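# Transfer the ball into arm2's gutter and rest it

## Task

Get the ball out of whichever gutter currently holds it and into the gutter that belongs to arm2, for example by pouring it across from one gutter to the other. At the end, arm2's gutter must sit on its rest bar with the ball inside it, and this must hold with every gripper open and every arm pulled away, because anything the robots are still propping up does not count. The task fails if the box is shifted, lifted, rotated or tilted beyond a small amount. It also fails if the ball, while no robot is carrying it, drops noticeably below table-top height, or if anything is knocked or placed outside the work area. A gutter only keeps the ball while its open end is raised above the other end, and with the handle held vertical the ball rolls out. The arm bases are at arm1 x=-1.71 y=-0.41 z=+0.88 facing +10; arm2 x=+0.00 y=+0.14 z=+0.90 facing +100; arm3 x=+1.71 y=+0.55 z=+0.90 facing -167, in metres, with headings in degrees counter-clockwise from +x.

## Robot and tools

Setup. Three identical i2rt Big YAM arms, arm1, arm2 and arm3. Each has six revolute joints, a two-finger gripper and a wrist camera. The fixed room cameras are cam_end_1, cam_end_2, cam_gap_1, cam_gap_2, cam_side and cam_top. The wrist cameras are arm1_cam_wrist, arm2_cam_wrist and arm3_cam_wrist, which are fisheye, 504x504. The room cameras are 896x504. A hand reaches roughly 1.0 m from its joint1 axis. Joints move at different speeds, so the hand's path between two postures can curve widely. A loose object may occasionally get a short shove from outside.

Frames. Everything is in one scene frame with its origin on the floor and +z up. The hand point lies midway between the fingertips. The hand's z axis runs along the fingers, and the fingers open and close along its y axis. With joints 1 and 6 at 0 and the hand level and pointing forward, the wrist camera rides on top of the hand and looks toward the fingertips.

execute_actions. The argument "actions" is a list holding one action object, or nothing. An empty list just reports state and images. The action object is keyed by arm name ("arm1", "arm2", "arm3"), and each arm gets its own "joints" object. Inside it you put any subset of these keys, each an absolute target and never an offset:
- joint1_rad: -2.879 to 2.879 rad, tolerance ±0.045. It yaws the arm about its base; positive is counter-clockwise seen from above, and 0 points the arm the way its base faces.
- joint2_rad: 0 to 3.141, ±0.14. This is the shoulder. At 0 the upper arm lies roughly level pointing backward, and increasing it raises the arm and then brings it forward.
- joint3_rad: 0 to 3.019, ±0.09. This is the elbow. At 0 the forearm is folded onto the upper arm, and increasing it unfolds the arm.
- joint4_rad: -1.692 to 1.57, ±0.055. This pitches the hand; positive tips the fingers up.
- joint5_rad: -1.57 to 1.57, ±0.03. This swings the hand sideways; positive goes toward the arm's right.
- joint6_rad: -2.094 to 2.094, ±0.035. This rolls the hand; positive is clockwise when viewed from behind the hand.
- gripper_m: 0 to 0.093, ±0.003. This is the fingertip gap in metres. Each finger pushes with roughly 50 to 62 N at most, and some grippers push less.
All named motions begin at once and may end at different times. One action lasts at most 15 s. An unknown key or an out-of-range number rejects the whole call, and nothing moves. Joints or arms you leave out may still be driving toward older targets. "cameras" is an optional list of camera names. If you omit it, pass null or pass ["all"], you get every camera; [] gives none. The "pictures" line lists the returned images in order, all taken at the end of the call.

wait: "seconds" from 0 to 10. Nothing new is commanded, and it returns the same state and images as an empty action.
zoom_image: "camera" plus "region" [x0, y0, x1, y1] in pixels, measured from the top-left corner and no bigger than 504 by 504. Only cameras that sent a full image in the latest result can be zoomed.
read_manual: "section" ("licences") returns licence texts only.
finished_scene: "scene" is the number of the scene being closed. This is final, and it reports whether the task succeeded. Stopping without a tool call ends everything.

Reading results. joint_positions gives the current joint values. joint_status tells how each commanded motion ended:
- off_target: the joint stopped away from its target and may still be pushing.
- contact_stop: the joint dropped its target and holds where it stopped.
- time_out: the joint could not finish in time. It keeps a target at most 0.375, 0.375, 0.113, 0.225, 0.075 and 0.3 rad away (joints 1 to 6), keeps pushing, and resumes moving if the path clears. Sending its reported position relieves the push.
- not_followed: goes with a "joint command not followed" line, usually with a "cause:" line. A collision check blocked that arm's joint targets, though any gripper target was still carried out. Blocked targets may be retried with every later action.
on_its_own lists what the robots are doing that this call did not order, and "held at" there means the target being held, not the current position. Joint torques are whole drive outputs with per-unit offsets and noise, so they are not clean contact signals. A joint that is holding a load up sags over time. Tiny target changes may not move a joint. If a result reports a stop, the later execute_actions, wait and finished_scene calls in that same reply are skipped.

Heat. Sustained load heats the motors, and this continues while you think. From 85 °C a MOTOR HOT line appears. At 100 °C the arm goes limp and falls, an OVER-TEMPERATURE FAULT is reported, and unreached keys read limit_stop_at_motor_heat; send those targets again after it cools. Some heat carries over into later scenes.

Avoid. Robots never give way on contact and can push very hard, so do not drive into the table, the box or another arm. Robots squeezing each other ends the run, and a hard collision can too. The self-collision and arm-to-arm check can react late, and between arms it ignores fingers, gripper housings and wrist cameras. No state line reports robots touching each other. Arms do not wait for one another. Also avoid drops, slips, slams, prolonged pushing, moving the box, the ball falling low, and anything leaving the work area. Robot motion time counts against you, so keep moves efficient. The world keeps running while you think, holding your last command.

Each tool is called after ">>>" by a JSON object that holds its "api" and its "payload".

## Session

>>> {"api": "execute_actions", "payload": {"actions": []}}

Scene clock: 0.00 s.
Joint torques (N m, as the arm reports them, + toward a larger angle): no reading
arm1.joint_positions: joint1_rad=+0.734 joint2_rad=+0.490 joint3_rad=+1.377 joint4_rad=-1.196 joint5_rad=+0.061 joint6_rad=-0.313 gripper_m=+0.095
arm1.joint_status: not commanded
arm1.hand: x=-1.5895 y=-0.2683 z=+1.4710 quat_wxyz=(-0.574, +0.448, -0.668, -0.153) (m; scene frame)
arm2.joint_positions: joint1_rad=-0.696 joint2_rad=+0.298 joint3_rad=+1.665 joint4_rad=-1.331 joint5_rad=+0.150 joint6_rad=+0.652 gripper_m=+0.095
arm2.joint_status: not commanded
arm2.hand: x=+0.0188 y=+0.1378 z=+1.5910 quat_wxyz=(-0.513, +0.091, -0.691, -0.501) (m; scene frame)
arm3.joint_positions: joint1_rad=-0.067 joint2_rad=+0.421 joint3_rad=+1.673 joint4_rad=-1.557 joint5_rad=-0.201 joint6_rad=+0.252 gripper_m=+0.094
arm3.joint_status: not commanded
arm3.hand: x=+1.6661 y=+0.5042 z=+1.5345 quat_wxyz=(-0.201, -0.804, -0.024, +0.559) (m; scene frame)
pictures: arm1_cam_wrist, arm2_cam_wrist, arm3_cam_wrist, cam_end_1, cam_end_2, cam_gap_1, cam_gap_2, cam_side, cam_top
Images, in order (width x height): arm1_cam_wrist 504x504, arm2_cam_wrist 504x504, arm3_cam_wrist 504x504, cam_end_1 896x504, cam_end_2 896x504, cam_gap_1 896x504, cam_gap_2 896x504, cam_side 896x504, cam_top 896x504.

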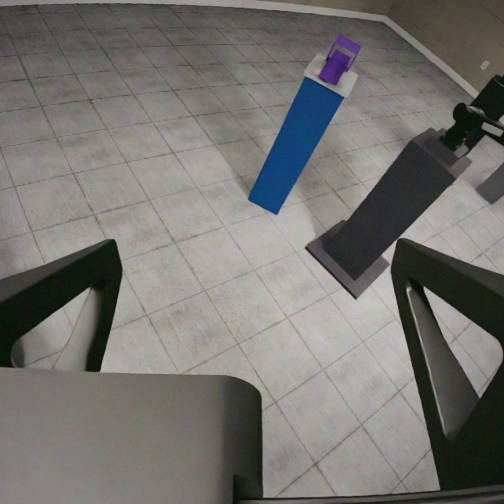

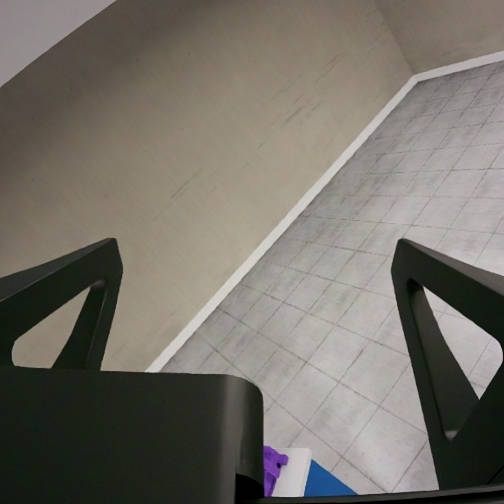

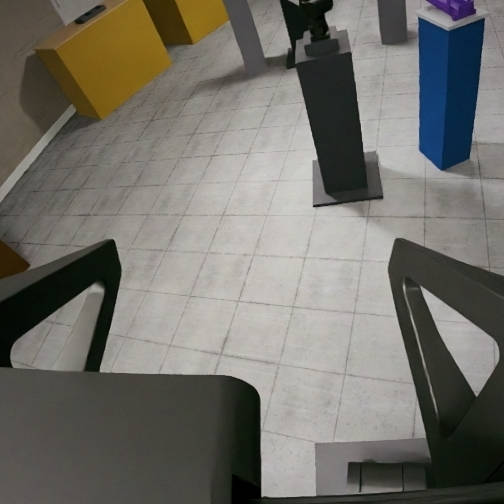

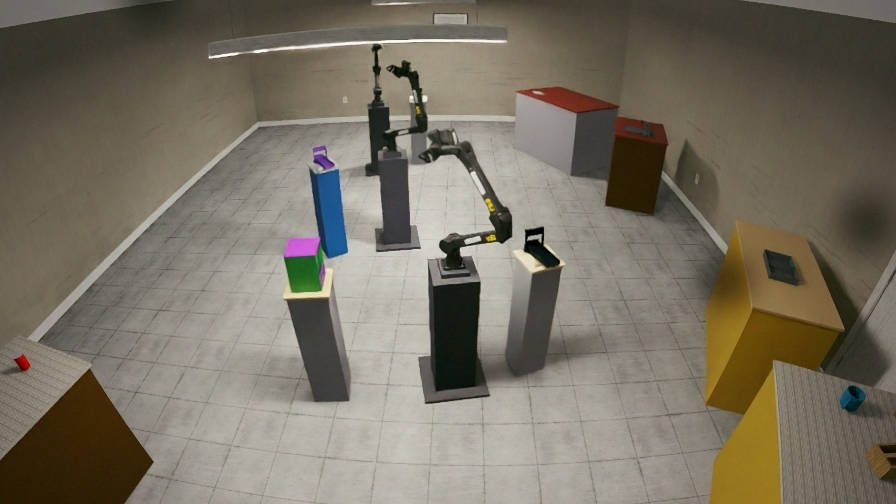

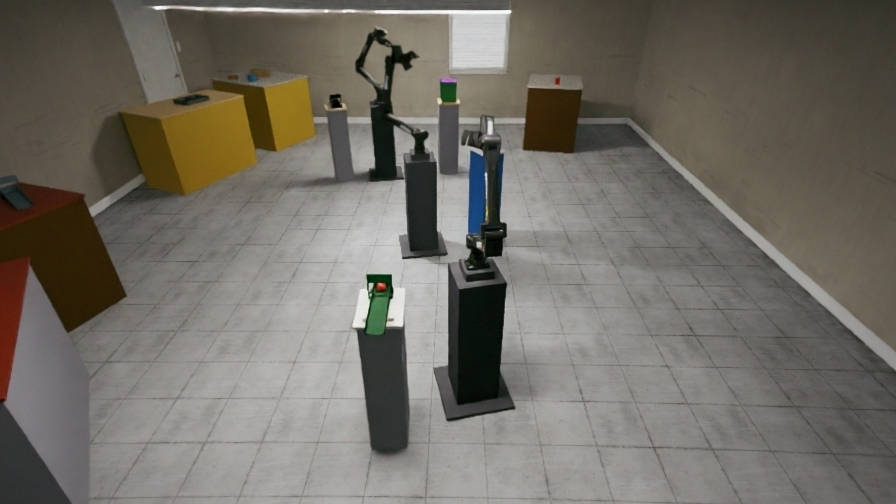

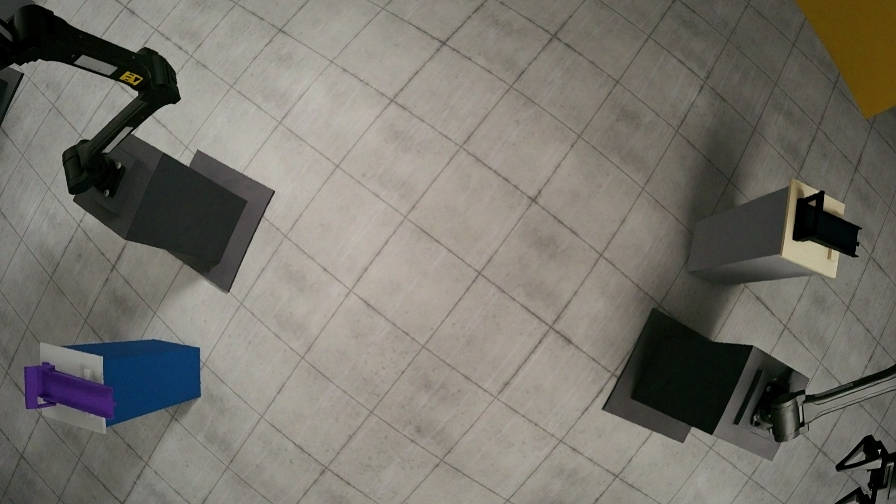

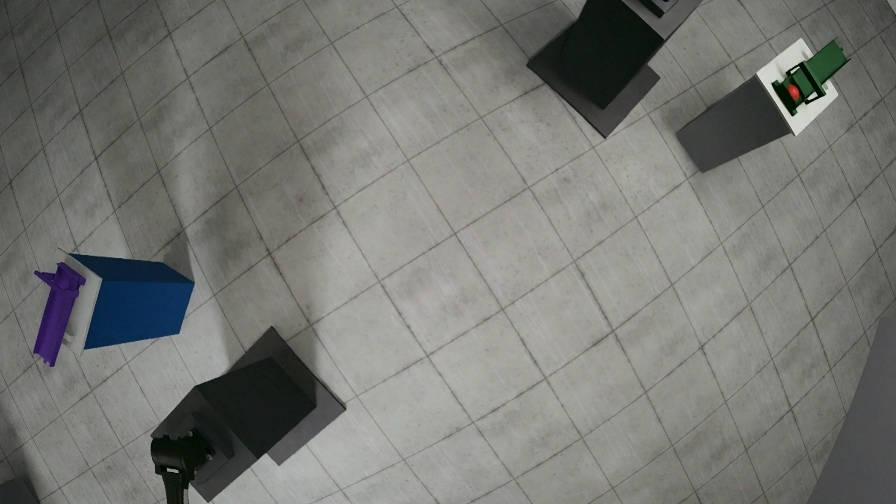

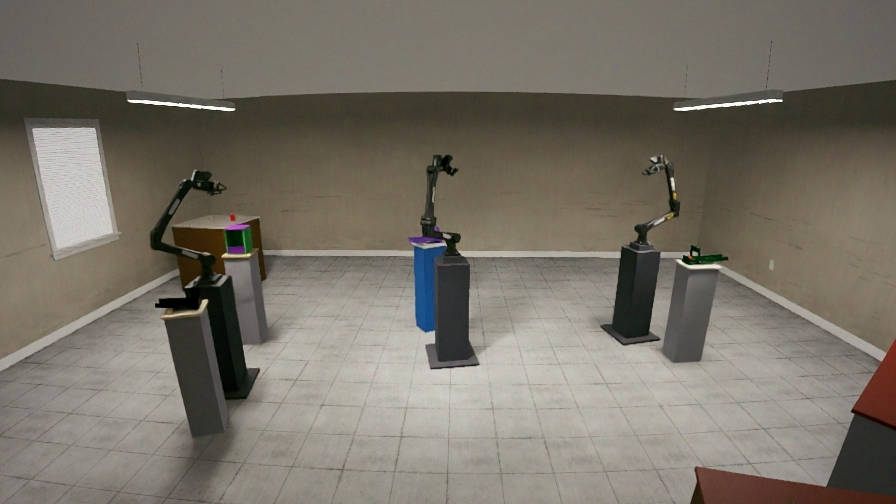

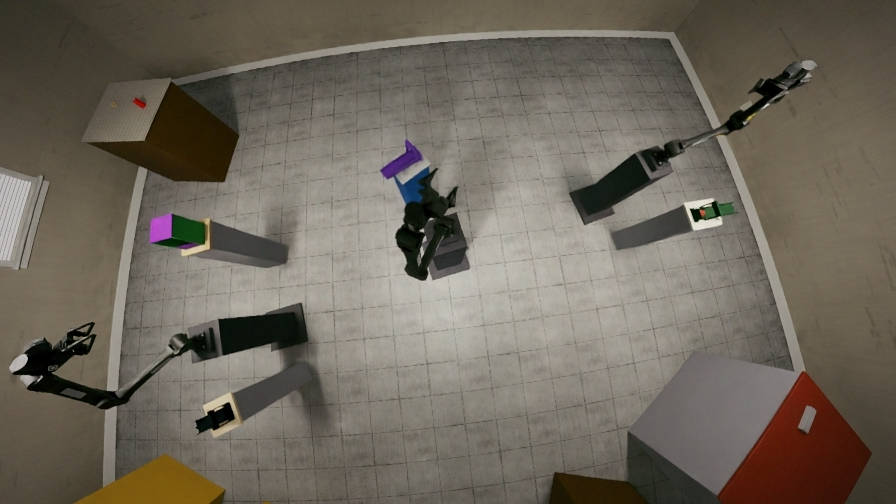

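>>> {"api": "zoom_image", "payload": {"camera": "cam_end_2", "region": [320, 250, 440, 350]}}

>>> {"api": "zoom_image", "payload": {"camera": "cam_gap_2", "region": [730, 20, 890, 150]}}

>>> {"api": "zoom_image", "payload": {"camera": "cam_gap_1", "region": [0, 320, 200, 450]}}

>>> {"api": "zoom_image", "payload": {"camera": "cam_end_1", "region": [280, 130, 380, 200]}}

>>> {"api": "zoom_image", "payload": {"camera": "cam_side", "region": [650, 220, 750, 290]}}

>>> {"api": "zoom_image", "payload": {"camera": "cam_gap_2", "region": [0, 220, 200, 400]}}

Region (320, 250, 440, 350) of cam_end_2's 896x504 image, scaled by 4.200, with more detail than that image has.

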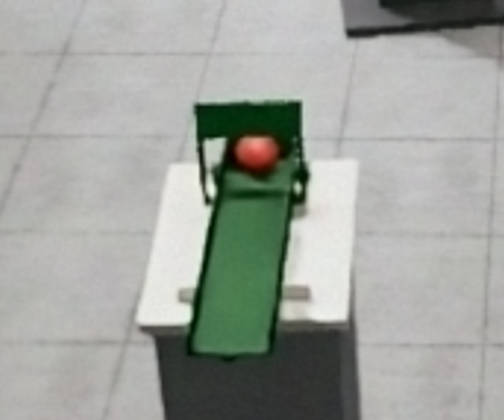

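Region (730, 20, 890, 150) of cam_gap_2's 896x504 image, scaled by 3.150, with more detail than that image has; it fills the top 410 rows of this view, and the rest is white.

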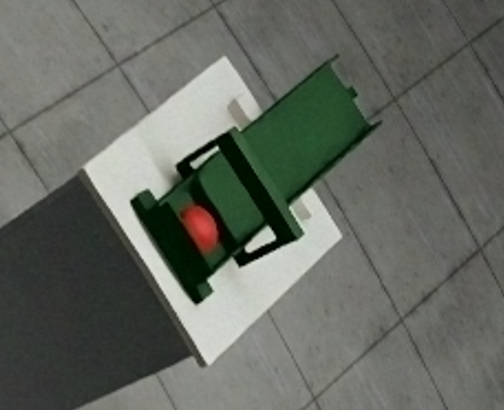

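Region (0, 320, 200, 450) of cam_gap_1's 896x504 image, scaled by 2.520, with more detail than that image has; it fills the top 328 rows of this view, and the rest is white.

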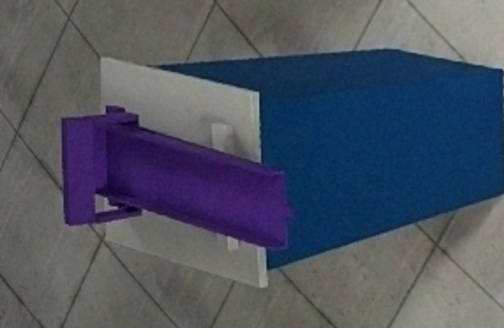

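Region (280, 130, 380, 200) of cam_end_1's 896x504 image, scaled by 5.040, with more detail than that image has; it fills the top 353 rows of this view, and the rest is white.

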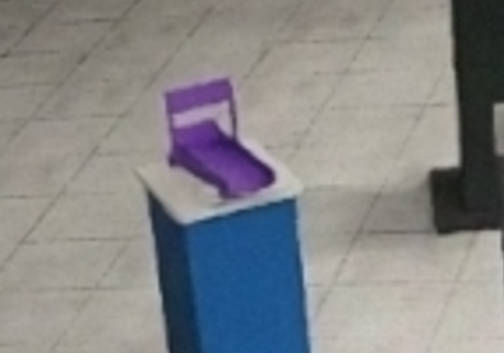

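Region (650, 220, 750, 290) of cam_side's 896x504 image, scaled by 5.040, with more detail than that image has; it fills the top 353 rows of this view, and the rest is white.

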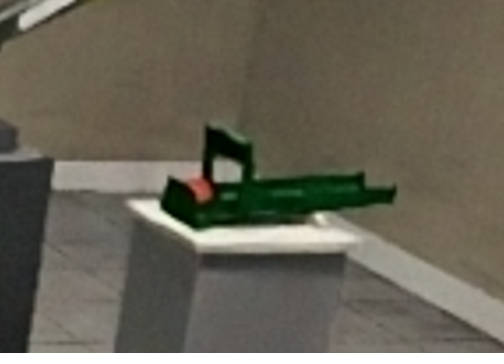

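Region (0, 220, 200, 400) of cam_gap_2's 896x504 image, scaled by 2.520, with more detail than that image has; it fills the top 454 rows of this view, and the rest is white.

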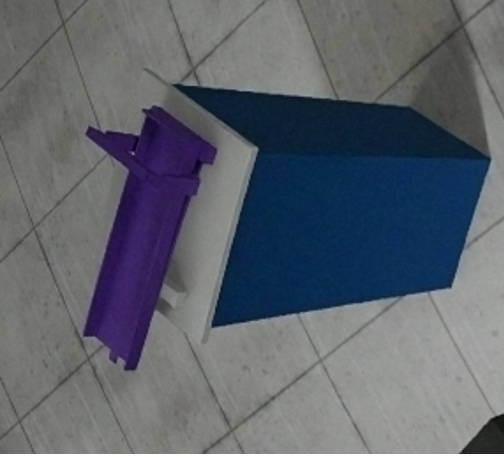

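>>> {"api": "execute_actions", "payload": {"actions": [{"arm2":{"joints":{"joint1_rad":0.45,"joint2_rad":1.2,"joint3_rad":1.4,"joint4_rad":-1.5,"joint5_rad":0,"joint6_rad":0}},"arm3":{"joints":{"joint1_rad":1.9,"joint2_rad":1.2,"joint3_rad":1.4,"joint4_rad":-1.5,"joint5_rad":0,"joint6_rad":0}}}], "cameras": ["arm2_cam_wrist","arm3_cam_wrist","cam_top","cam_side"]}}

Scene clock: 28.47 s.
Joint torques (N m, as the arm reports them, + toward a larger angle): arm1=[0.47 4.35 9.54 2.48 0.05 0.1 ] | arm2=[ 0.73 -8.51  9.96  0.33 -0.21 -0.14] | arm3=[-0.75 -7.78 13.52  0.74 -0.14 -0.11]
arm1.joint_positions: joint1_rad=+0.734 joint2_rad=+0.490 joint3_rad=+1.377 joint4_rad=-1.196 joint5_rad=+0.061 joint6_rad=-0.313 gripper_m=+0.095
arm1.joint_status: not commanded
arm1.hand: x=-1.5895 y=-0.2683 z=+1.4710 quat_wxyz=(-0.574, +0.448, -0.668, -0.153) (m; scene frame)
arm2.joint_positions: joint1_rad=+0.450 joint2_rad=+1.199 joint3_rad=+1.393 joint4_rad=-1.491 joint5_rad=+0.001 joint6_rad=+0.007 gripper_m=+0.095
arm2.joint_status: all done
arm2.hand: x=-0.2310 y=+0.4589 z=+1.2401 quat_wxyz=(-0.057, +0.882, -0.453, -0.115) (m; scene frame)
arm3.joint_positions: joint1_rad=+1.899 joint2_rad=+1.221 joint3_rad=+1.378 joint4_rad=-1.502 joint5_rad=+0.001 joint6_rad=+0.006 gripper_m=+0.094
arm3.joint_status: all done
arm3.hand: x=+1.9206 y=+0.2172 z=+1.2276 quat_wxyz=(-0.099, -0.484, -0.868, +0.055) (m; scene frame)
pictures: arm2_cam_wrist, arm3_cam_wrist, cam_side, cam_top
Images, in order (width x height): arm2_cam_wrist 504x504, arm3_cam_wrist 504x504, cam_side 896x504, cam_top 896x504.

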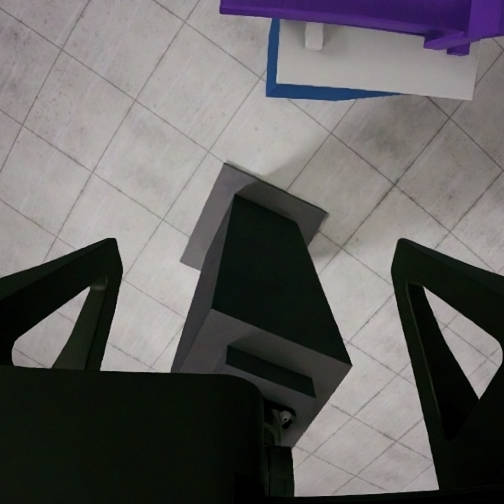

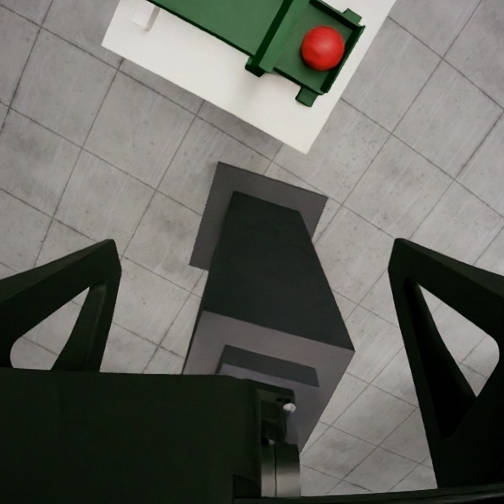

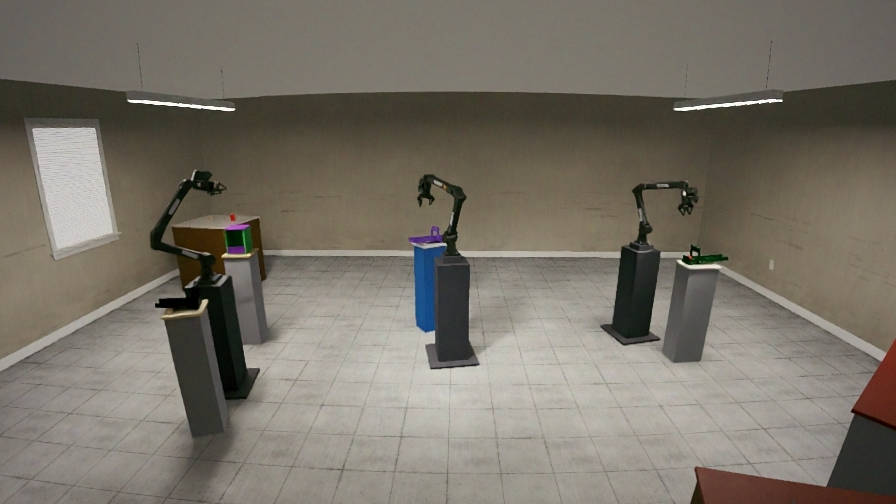

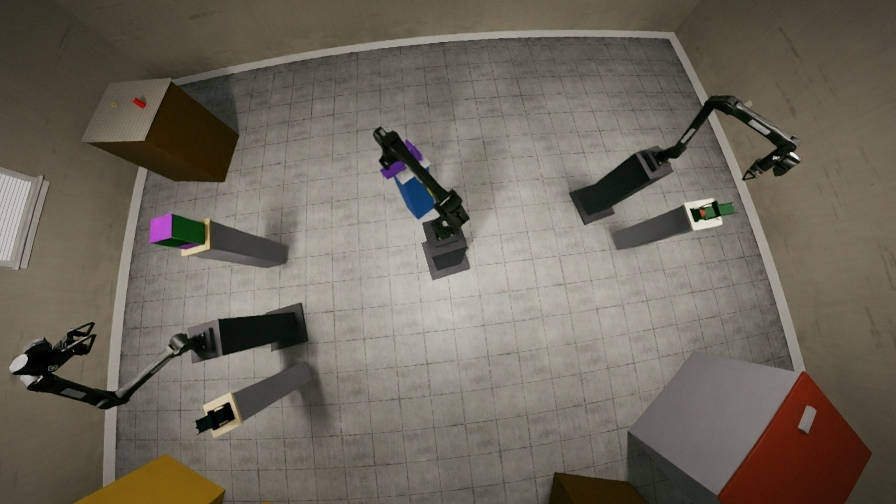

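>>> {"api": "execute_actions", "payload": {"actions": [{"arm2":{"joints":{"joint2_rad":1.55,"joint3_rad":1.65,"joint4_rad":-1.55}},"arm3":{"joints":{"joint2_rad":1.55,"joint3_rad":1.65,"joint4_rad":-1.55}}}], "cameras": ["arm2_cam_wrist","arm3_cam_wrist"]}}

Scene clock: 33.60 s.
Joint torques (N m, as the arm reports them, + toward a larger angle): arm1=[0.47 4.33 9.53 2.47 0.05 0.1 ] | arm2=[  0.69 -15.54  13.82   0.08  -0.22  -0.13] | arm3=[ -0.63 -12.81  15.22   0.31  -0.14  -0.12]
arm1.joint_positions: joint1_rad=+0.734 joint2_rad=+0.490 joint3_rad=+1.377 joint4_rad=-1.196 joint5_rad=+0.061 joint6_rad=-0.313 gripper_m=+0.095
arm1.joint_status: not commanded
arm1.hand: x=-1.5895 y=-0.2683 z=+1.4710 quat_wxyz=(-0.574, +0.448, -0.668, -0.153) (m; scene frame)
arm2.joint_positions: joint1_rad=+0.450 joint2_rad=+1.565 joint3_rad=+1.592 joint4_rad=-1.547 joint5_rad=+0.001 joint6_rad=+0.007 gripper_m=+0.095
arm2.joint_status: all done
arm2.hand: x=-0.2853 y=+0.5328 z=+1.1682 quat_wxyz=(-0.007, +0.890, -0.456, -0.016) (m; scene frame)
arm3.joint_positions: joint1_rad=+1.899 joint2_rad=+1.572 joint3_rad=+1.610 joint4_rad=-1.545 joint5_rad=+0.001 joint6_rad=+0.006 gripper_m=+0.094
arm3.joint_status: all done
arm3.hand: x=+1.9733 y=+0.1332 z=+1.1761 quat_wxyz=(-0.028, -0.487, -0.873, +0.016) (m; scene frame)
pictures: arm2_cam_wrist, arm3_cam_wrist
Images, in order (width x height): arm2_cam_wrist 504x504, arm3_cam_wrist 504x504.

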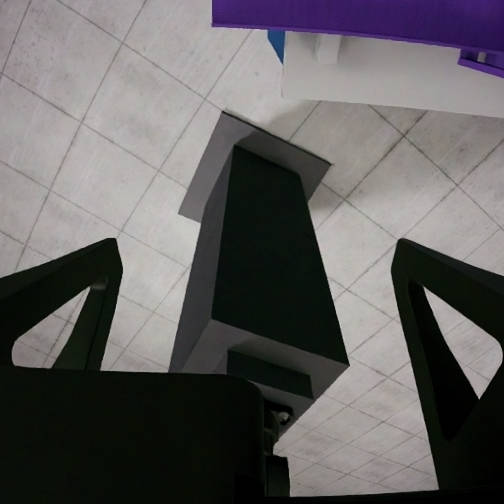

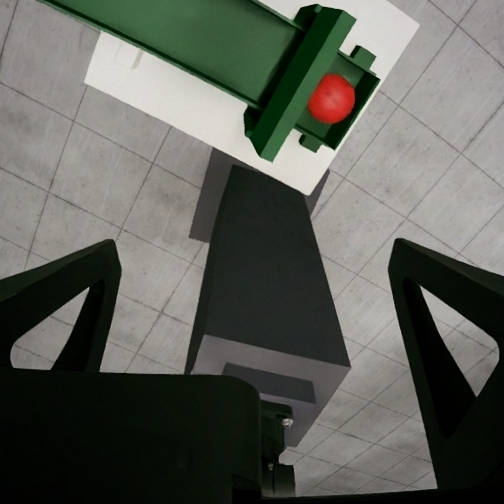

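>>> {"api": "execute_actions", "payload": {"actions": [{"arm2":{"joints":{"joint1_rad":0.25,"joint2_rad":1.55,"joint3_rad":1.65,"joint4_rad":-1.3}},"arm3":{"joints":{"joint1_rad":1.80,"joint2_rad":1.6,"joint3_rad":1.6,"joint4_rad":-1.4,"joint5_rad":-0.15,"joint6_rad":0.55}}}], "cameras": ["arm2_cam_wrist","arm3_cam_wrist","cam_end_2","cam_side"]}}

Scene clock: 63.47 s.
Joint torques (N m, as the arm reports them, + toward a larger angle): arm1=[0.47 4.35 9.54 2.47 0.05 0.1 ] | arm2=[  1.27 -16.58  14.34   1.2   -0.18  -0.13] | arm3=[  0.13 -10.54  11.45   1.11  -0.29   0.04]
arm1.joint_positions: joint1_rad=+0.734 joint2_rad=+0.490 joint3_rad=+1.377 joint4_rad=-1.196 joint5_rad=+0.061 joint6_rad=-0.313 gripper_m=+0.095
arm1.joint_status: not commanded
arm1.hand: x=-1.5895 y=-0.2683 z=+1.4710 quat_wxyz=(-0.574, +0.448, -0.668, -0.153) (m; scene frame)
arm2.joint_positions: joint1_rad=+0.244 joint2_rad=+1.565 joint3_rad=+1.592 joint4_rad=-1.315 joint5_rad=+0.000 joint6_rad=+0.006 gripper_m=+0.095
arm2.joint_status: all done
arm2.hand: x=-0.2231 y=+0.6337 z=+1.1765 quat_wxyz=(-0.072, +0.831, -0.540, -0.112) (m; scene frame)
arm3.joint_positions: joint1_rad=+1.792 joint2_rad=+1.584 joint3_rad=+1.599 joint4_rad=-1.414 joint5_rad=-0.145 joint6_rad=+0.542 gripper_m=+0.094
arm3.joint_status: all done
arm3.hand: x=+1.9638 y=+0.0912 z=+1.1710 quat_wxyz=(-0.102, -0.729, -0.675, -0.045) (m; scene frame)
pictures: arm2_cam_wrist, arm3_cam_wrist, cam_end_2, cam_side
Images, in order (width x height): arm2_cam_wrist 504x504, arm3_cam_wrist 504x504, cam_end_2 896x504, cam_side 896x504.

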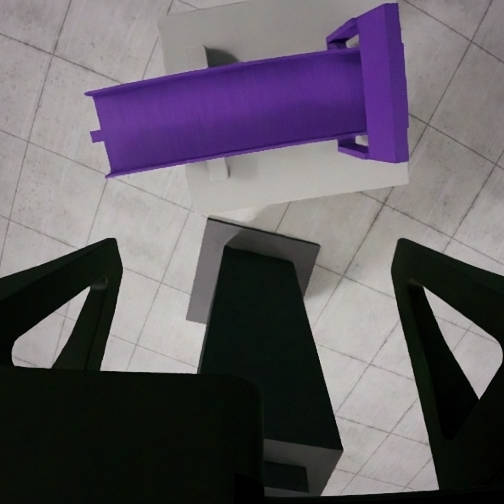

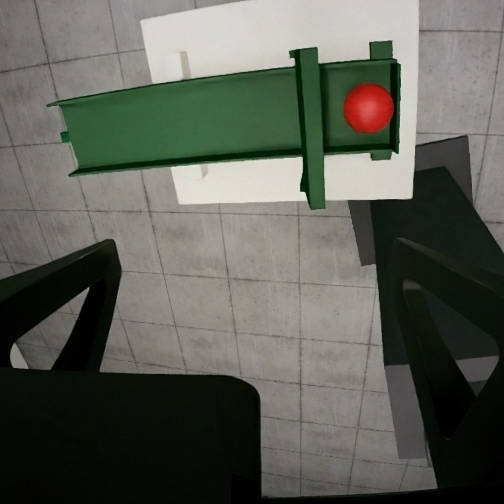

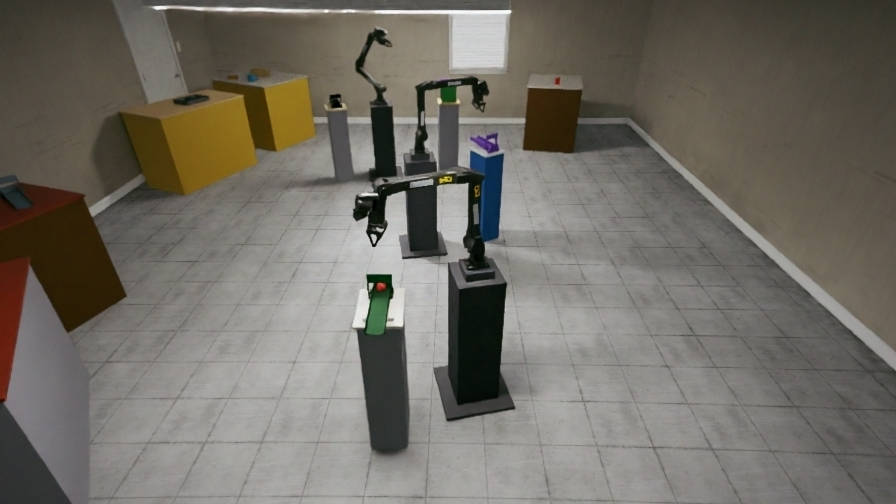

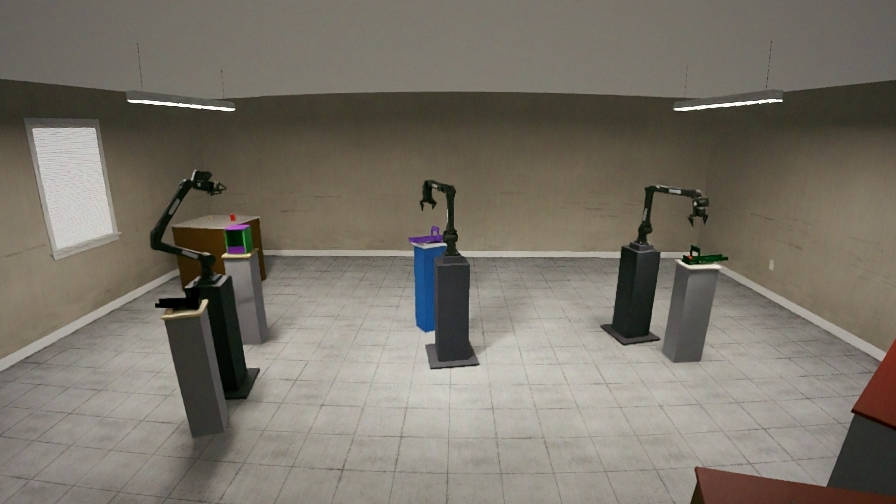

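>>> {"api": "execute_actions", "payload": {"actions": [{"arm2":{"joints":{"joint1_rad":0.073,"joint2_rad":1.96,"joint3_rad":2.02,"joint4_rad":-1.58,"joint5_rad":-0.17,"joint6_rad":-0.17}},"arm3":{"joints":{"joint1_rad":1.79,"joint2_rad":1.68,"joint3_rad":1.52,"joint4_rad":-1.30}}}], "cameras": ["arm2_cam_wrist","arm3_cam_wrist","cam_end_2","cam_side"]}}

>>> {"api": "zoom_image", "payload": {"camera": "cam_side", "region": [630, 170, 770, 280]}}

>>> {"api": "zoom_image", "payload": {"camera": "cam_side", "region": [380, 160, 520, 270]}}

Scene clock: 88.93 s.
Joint torques (N m, as the arm reports them, + toward a larger angle): arm1=[0.48 4.31 9.54 2.48 0.05 0.1 ] | arm2=[  0.78 -22.56  13.99  -0.35  -0.45  -0.16] | arm3=[ -0.85 -13.44  12.13   0.88  -0.28   0.03]
arm1.joint_positions: joint1_rad=+0.734 joint2_rad=+0.490 joint3_rad=+1.377 joint4_rad=-1.196 joint5_rad=+0.061 joint6_rad=-0.313 gripper_m=+0.095
arm1.joint_status: not commanded
arm1.hand: x=-1.5895 y=-0.2683 z=+1.4710 quat_wxyz=(-0.574, +0.448, -0.668, -0.153) (m; scene frame)
arm2.joint_positions: joint1_rad=+0.068 joint2_rad=+1.982 joint3_rad=+1.959 joint4_rad=-1.571 joint5_rad=-0.167 joint6_rad=-0.162 gripper_m=+0.095
arm2.joint_status: all done
arm2.hand: x=-0.1791 y=+0.7283 z=+1.0903 quat_wxyz=(+0.073, +0.833, -0.547, -0.041) (m; scene frame)
arm3.joint_positions: joint1_rad=+1.792 joint2_rad=+1.693 joint3_rad=+1.508 joint4_rad=-1.312 joint5_rad=-0.145 joint6_rad=+0.542 gripper_m=+0.094
arm3.joint_status: all done
arm3.hand: x=+1.9684 y=+0.0817 z=+1.0820 quat_wxyz=(-0.056, -0.734, -0.675, -0.059) (m; scene frame)
pictures: arm2_cam_wrist, arm3_cam_wrist, cam_end_2, cam_side
Images, in order (width x height): arm2_cam_wrist 504x504, arm3_cam_wrist 504x504, cam_end_2 896x504, cam_side 896x504.

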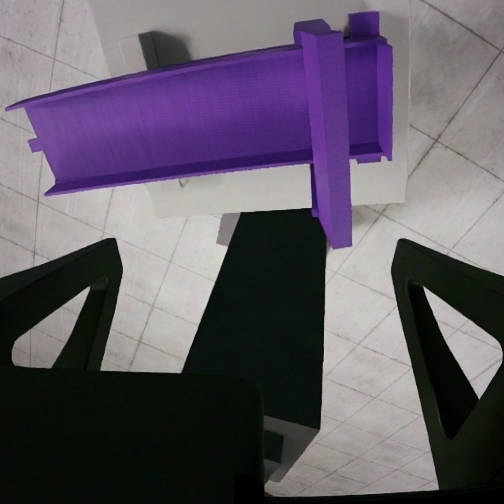

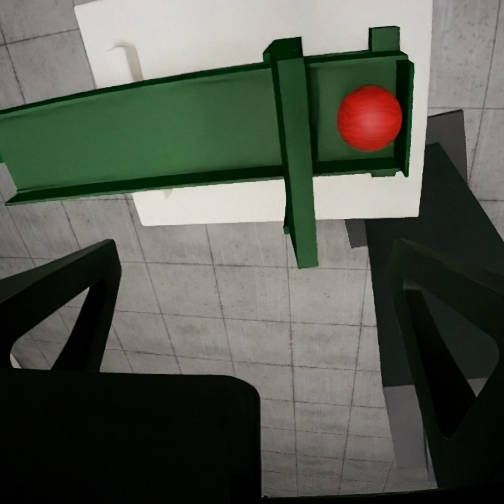

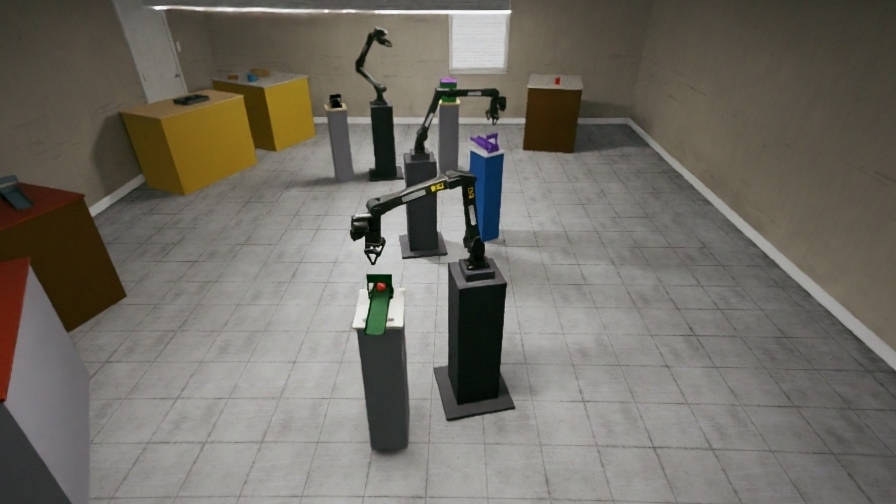

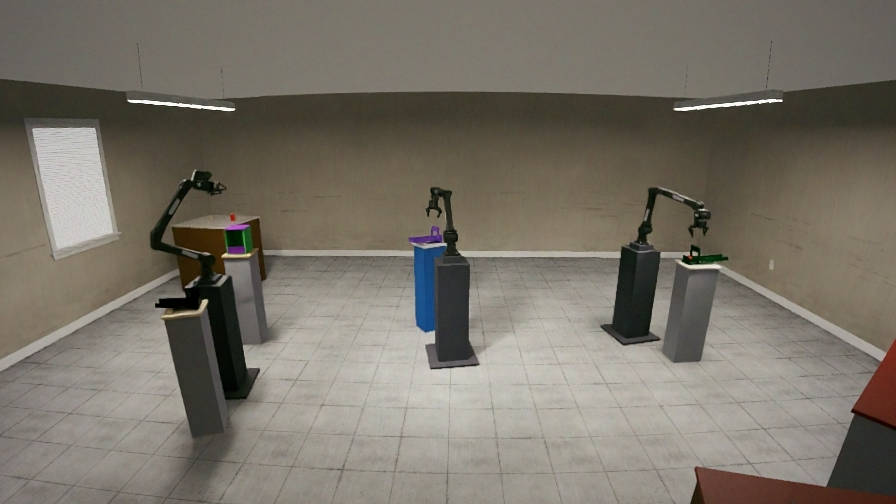

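Region (630, 170, 770, 280) of cam_side's 896x504 image, scaled by 3.600, with more detail than that image has; it fills the top 396 rows of this view, and the rest is white.

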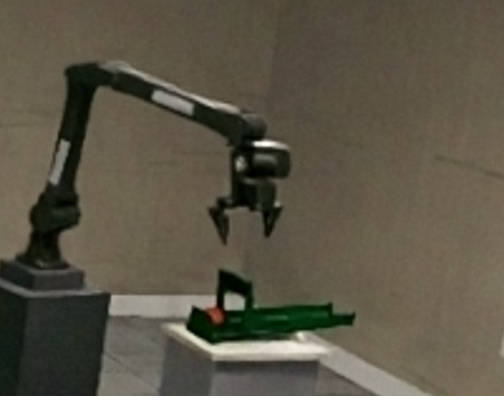

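Region (380, 160, 520, 270) of cam_side's 896x504 image, scaled by 3.600, with more detail than that image has; it fills the top 396 rows of this view, and the rest is white.

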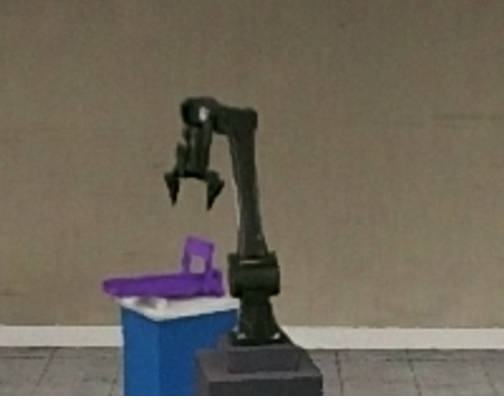

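>>> {"api": "execute_actions", "payload": {"actions": [{"arm2":{"joints":{"joint1_rad":0.035,"joint2_rad":1.995,"joint3_rad":1.80,"joint4_rad":-1.36,"joint6_rad":-0.29}},"arm3":{"joints":{"joint2_rad":1.725,"joint3_rad":1.36,"joint4_rad":-1.10,"joint6_rad":0.42}}}], "cameras": ["arm2_cam_wrist","arm3_cam_wrist","cam_side"]}}

>>> {"api": "zoom_image", "payload": {"camera": "cam_side", "region": [630, 170, 770, 280]}}

>>> {"api": "zoom_image", "payload": {"camera": "cam_side", "region": [380, 160, 520, 270]}}

Scene clock: 110.23 s.
Joint torques (N m, as the arm reports them, + toward a larger angle): arm1=[0.47 4.32 9.54 2.48 0.05 0.1 ] | arm2=[  0.25 -20.57   8.77   0.63  -0.44  -0.16] | arm3=[ -0.77 -13.33  11.39   0.94  -0.3   -0.17]
arm1.joint_positions: joint1_rad=+0.734 joint2_rad=+0.490 joint3_rad=+1.377 joint4_rad=-1.196 joint5_rad=+0.061 joint6_rad=-0.313 gripper_m=+0.095
arm1.joint_status: not commanded
arm1.hand: x=-1.5895 y=-0.2683 z=+1.4710 quat_wxyz=(-0.574, +0.448, -0.668, -0.153) (m; scene frame)
arm2.joint_positions: joint1_rad=+0.037 joint2_rad=+1.993 joint3_rad=+1.801 joint4_rad=-1.372 joint5_rad=-0.168 joint6_rad=-0.282 gripper_m=+0.095
arm2.joint_status: all done
arm2.hand: x=-0.1614 y=+0.7360 z=+1.0232 quat_wxyz=(+0.060, +0.857, -0.509, -0.057) (m; scene frame)
arm3.joint_positions: joint1_rad=+1.792 joint2_rad=+1.723 joint3_rad=+1.352 joint4_rad=-1.113 joint5_rad=-0.145 joint6_rad=+0.428 gripper_m=+0.094
arm3.joint_status: all done
arm3.hand: x=+1.9660 y=+0.0866 z=+1.0104 quat_wxyz=(-0.065, -0.694, -0.715, -0.054) (m; scene frame)
pictures: arm2_cam_wrist, arm3_cam_wrist, cam_side
Images, in order (width x height): arm2_cam_wrist 504x504, arm3_cam_wrist 504x504, cam_side 896x504.

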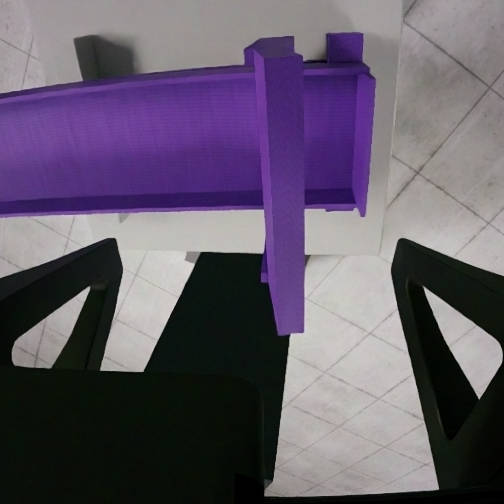

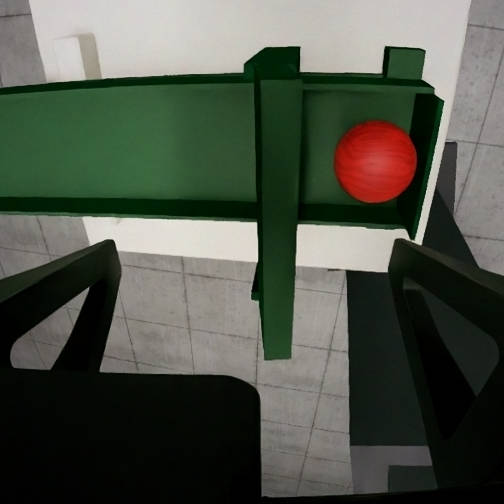

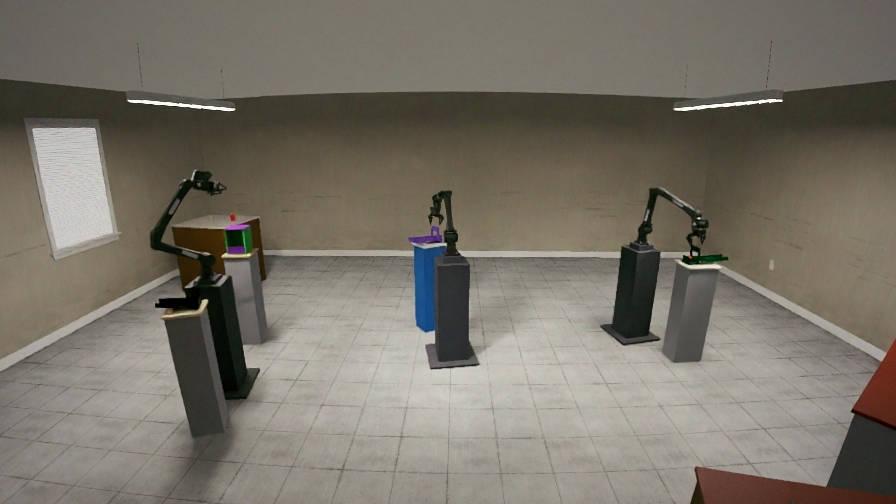

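Region (630, 170, 770, 280) of cam_side's 896x504 image, scaled by 3.600, with more detail than that image has; it fills the top 396 rows of this view, and the rest is white.

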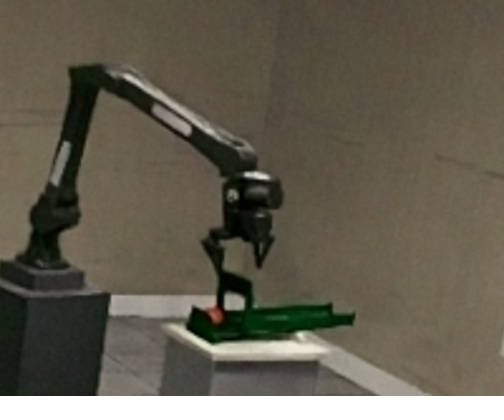

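Region (380, 160, 520, 270) of cam_side's 896x504 image, scaled by 3.600, with more detail than that image has; it fills the top 396 rows of this view, and the rest is white.

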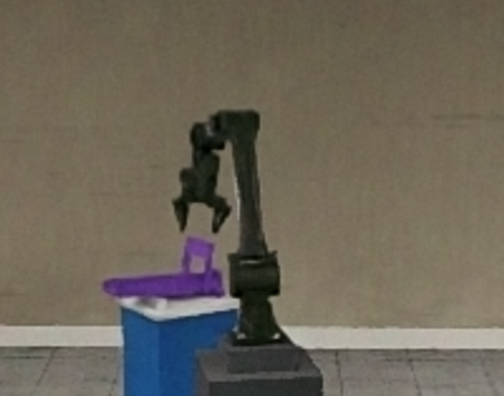

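>>> {"api": "execute_actions", "payload": {"actions": [{"arm2":{"joints":{"joint2_rad":2.02,"joint3_rad":1.715,"joint4_rad":-1.25}},"arm3":{"joints":{"joint2_rad":1.757,"joint3_rad":1.30,"joint4_rad":-1.02}}}], "cameras": ["arm2_cam_wrist","arm3_cam_wrist","cam_side"]}}

>>> {"api": "zoom_image", "payload": {"camera": "cam_side", "region": [630, 170, 770, 280]}}

>>> {"api": "zoom_image", "payload": {"camera": "cam_side", "region": [380, 160, 520, 270]}}

Scene clock: 116.23 s.
Joint torques (N m, as the arm reports them, + toward a larger angle): arm1=[0.48 4.33 9.54 2.48 0.05 0.1 ] | arm2=[  0.6  -19.96   8.25   0.61  -0.44  -0.15] | arm3=[ -0.79 -12.71  10.64   0.93  -0.3   -0.15]
arm1.joint_positions: joint1_rad=+0.734 joint2_rad=+0.490 joint3_rad=+1.377 joint4_rad=-1.196 joint5_rad=+0.061 joint6_rad=-0.313 gripper_m=+0.095
arm1.joint_status: not commanded
arm1.hand: x=-1.5895 y=-0.2683 z=+1.4710 quat_wxyz=(-0.574, +0.448, -0.668, -0.153) (m; scene frame)
arm2.joint_positions: joint1_rad=+0.037 joint2_rad=+2.012 joint3_rad=+1.719 joint4_rad=-1.262 joint5_rad=-0.168 joint6_rad=-0.283 gripper_m=+0.095
arm2.joint_status: all done
arm2.hand: x=-0.1609 y=+0.7346 z=+0.9820 quat_wxyz=(+0.056, +0.857, -0.508, -0.060) (m; scene frame)
arm3.joint_positions: joint1_rad=+1.792 joint2_rad=+1.746 joint3_rad=+1.296 joint4_rad=-1.032 joint5_rad=-0.145 joint6_rad=+0.428 gripper_m=+0.094
arm3.joint_status: all done
arm3.hand: x=+1.9646 y=+0.0896 z=+0.9798 quat_wxyz=(-0.066, -0.693, -0.716, -0.053) (m; scene frame)
pictures: arm2_cam_wrist, arm3_cam_wrist, cam_side
Images, in order (width x height): arm2_cam_wrist 504x504, arm3_cam_wrist 504x504, cam_side 896x504.

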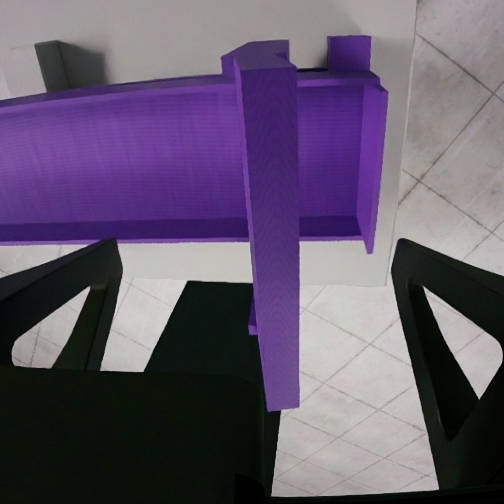

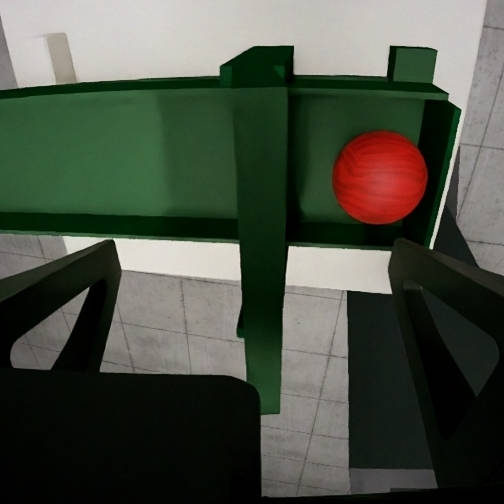

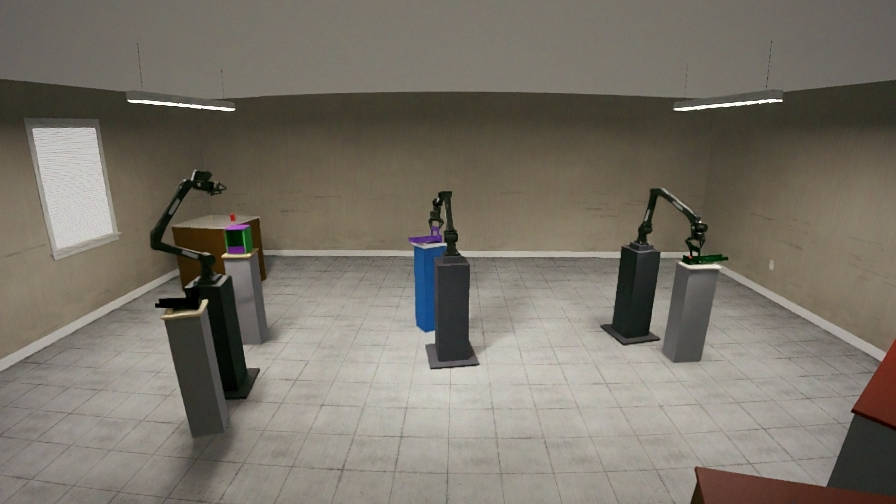

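Region (630, 170, 770, 280) of cam_side's 896x504 image, scaled by 3.600, with more detail than that image has; it fills the top 396 rows of this view, and the rest is white.

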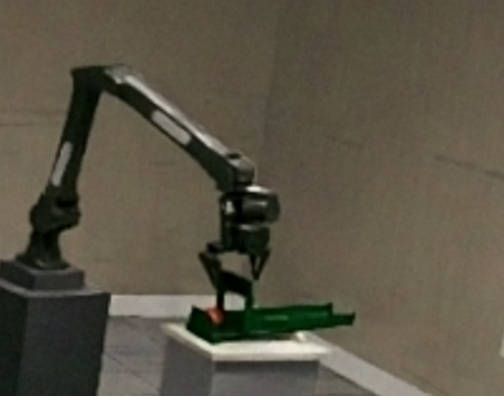

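Region (380, 160, 520, 270) of cam_side's 896x504 image, scaled by 3.600, with more detail than that image has; it fills the top 396 rows of this view, and the rest is white.

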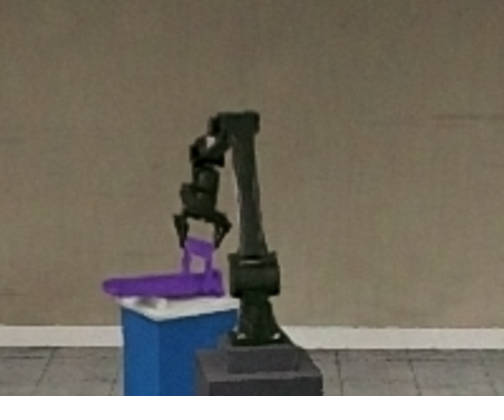

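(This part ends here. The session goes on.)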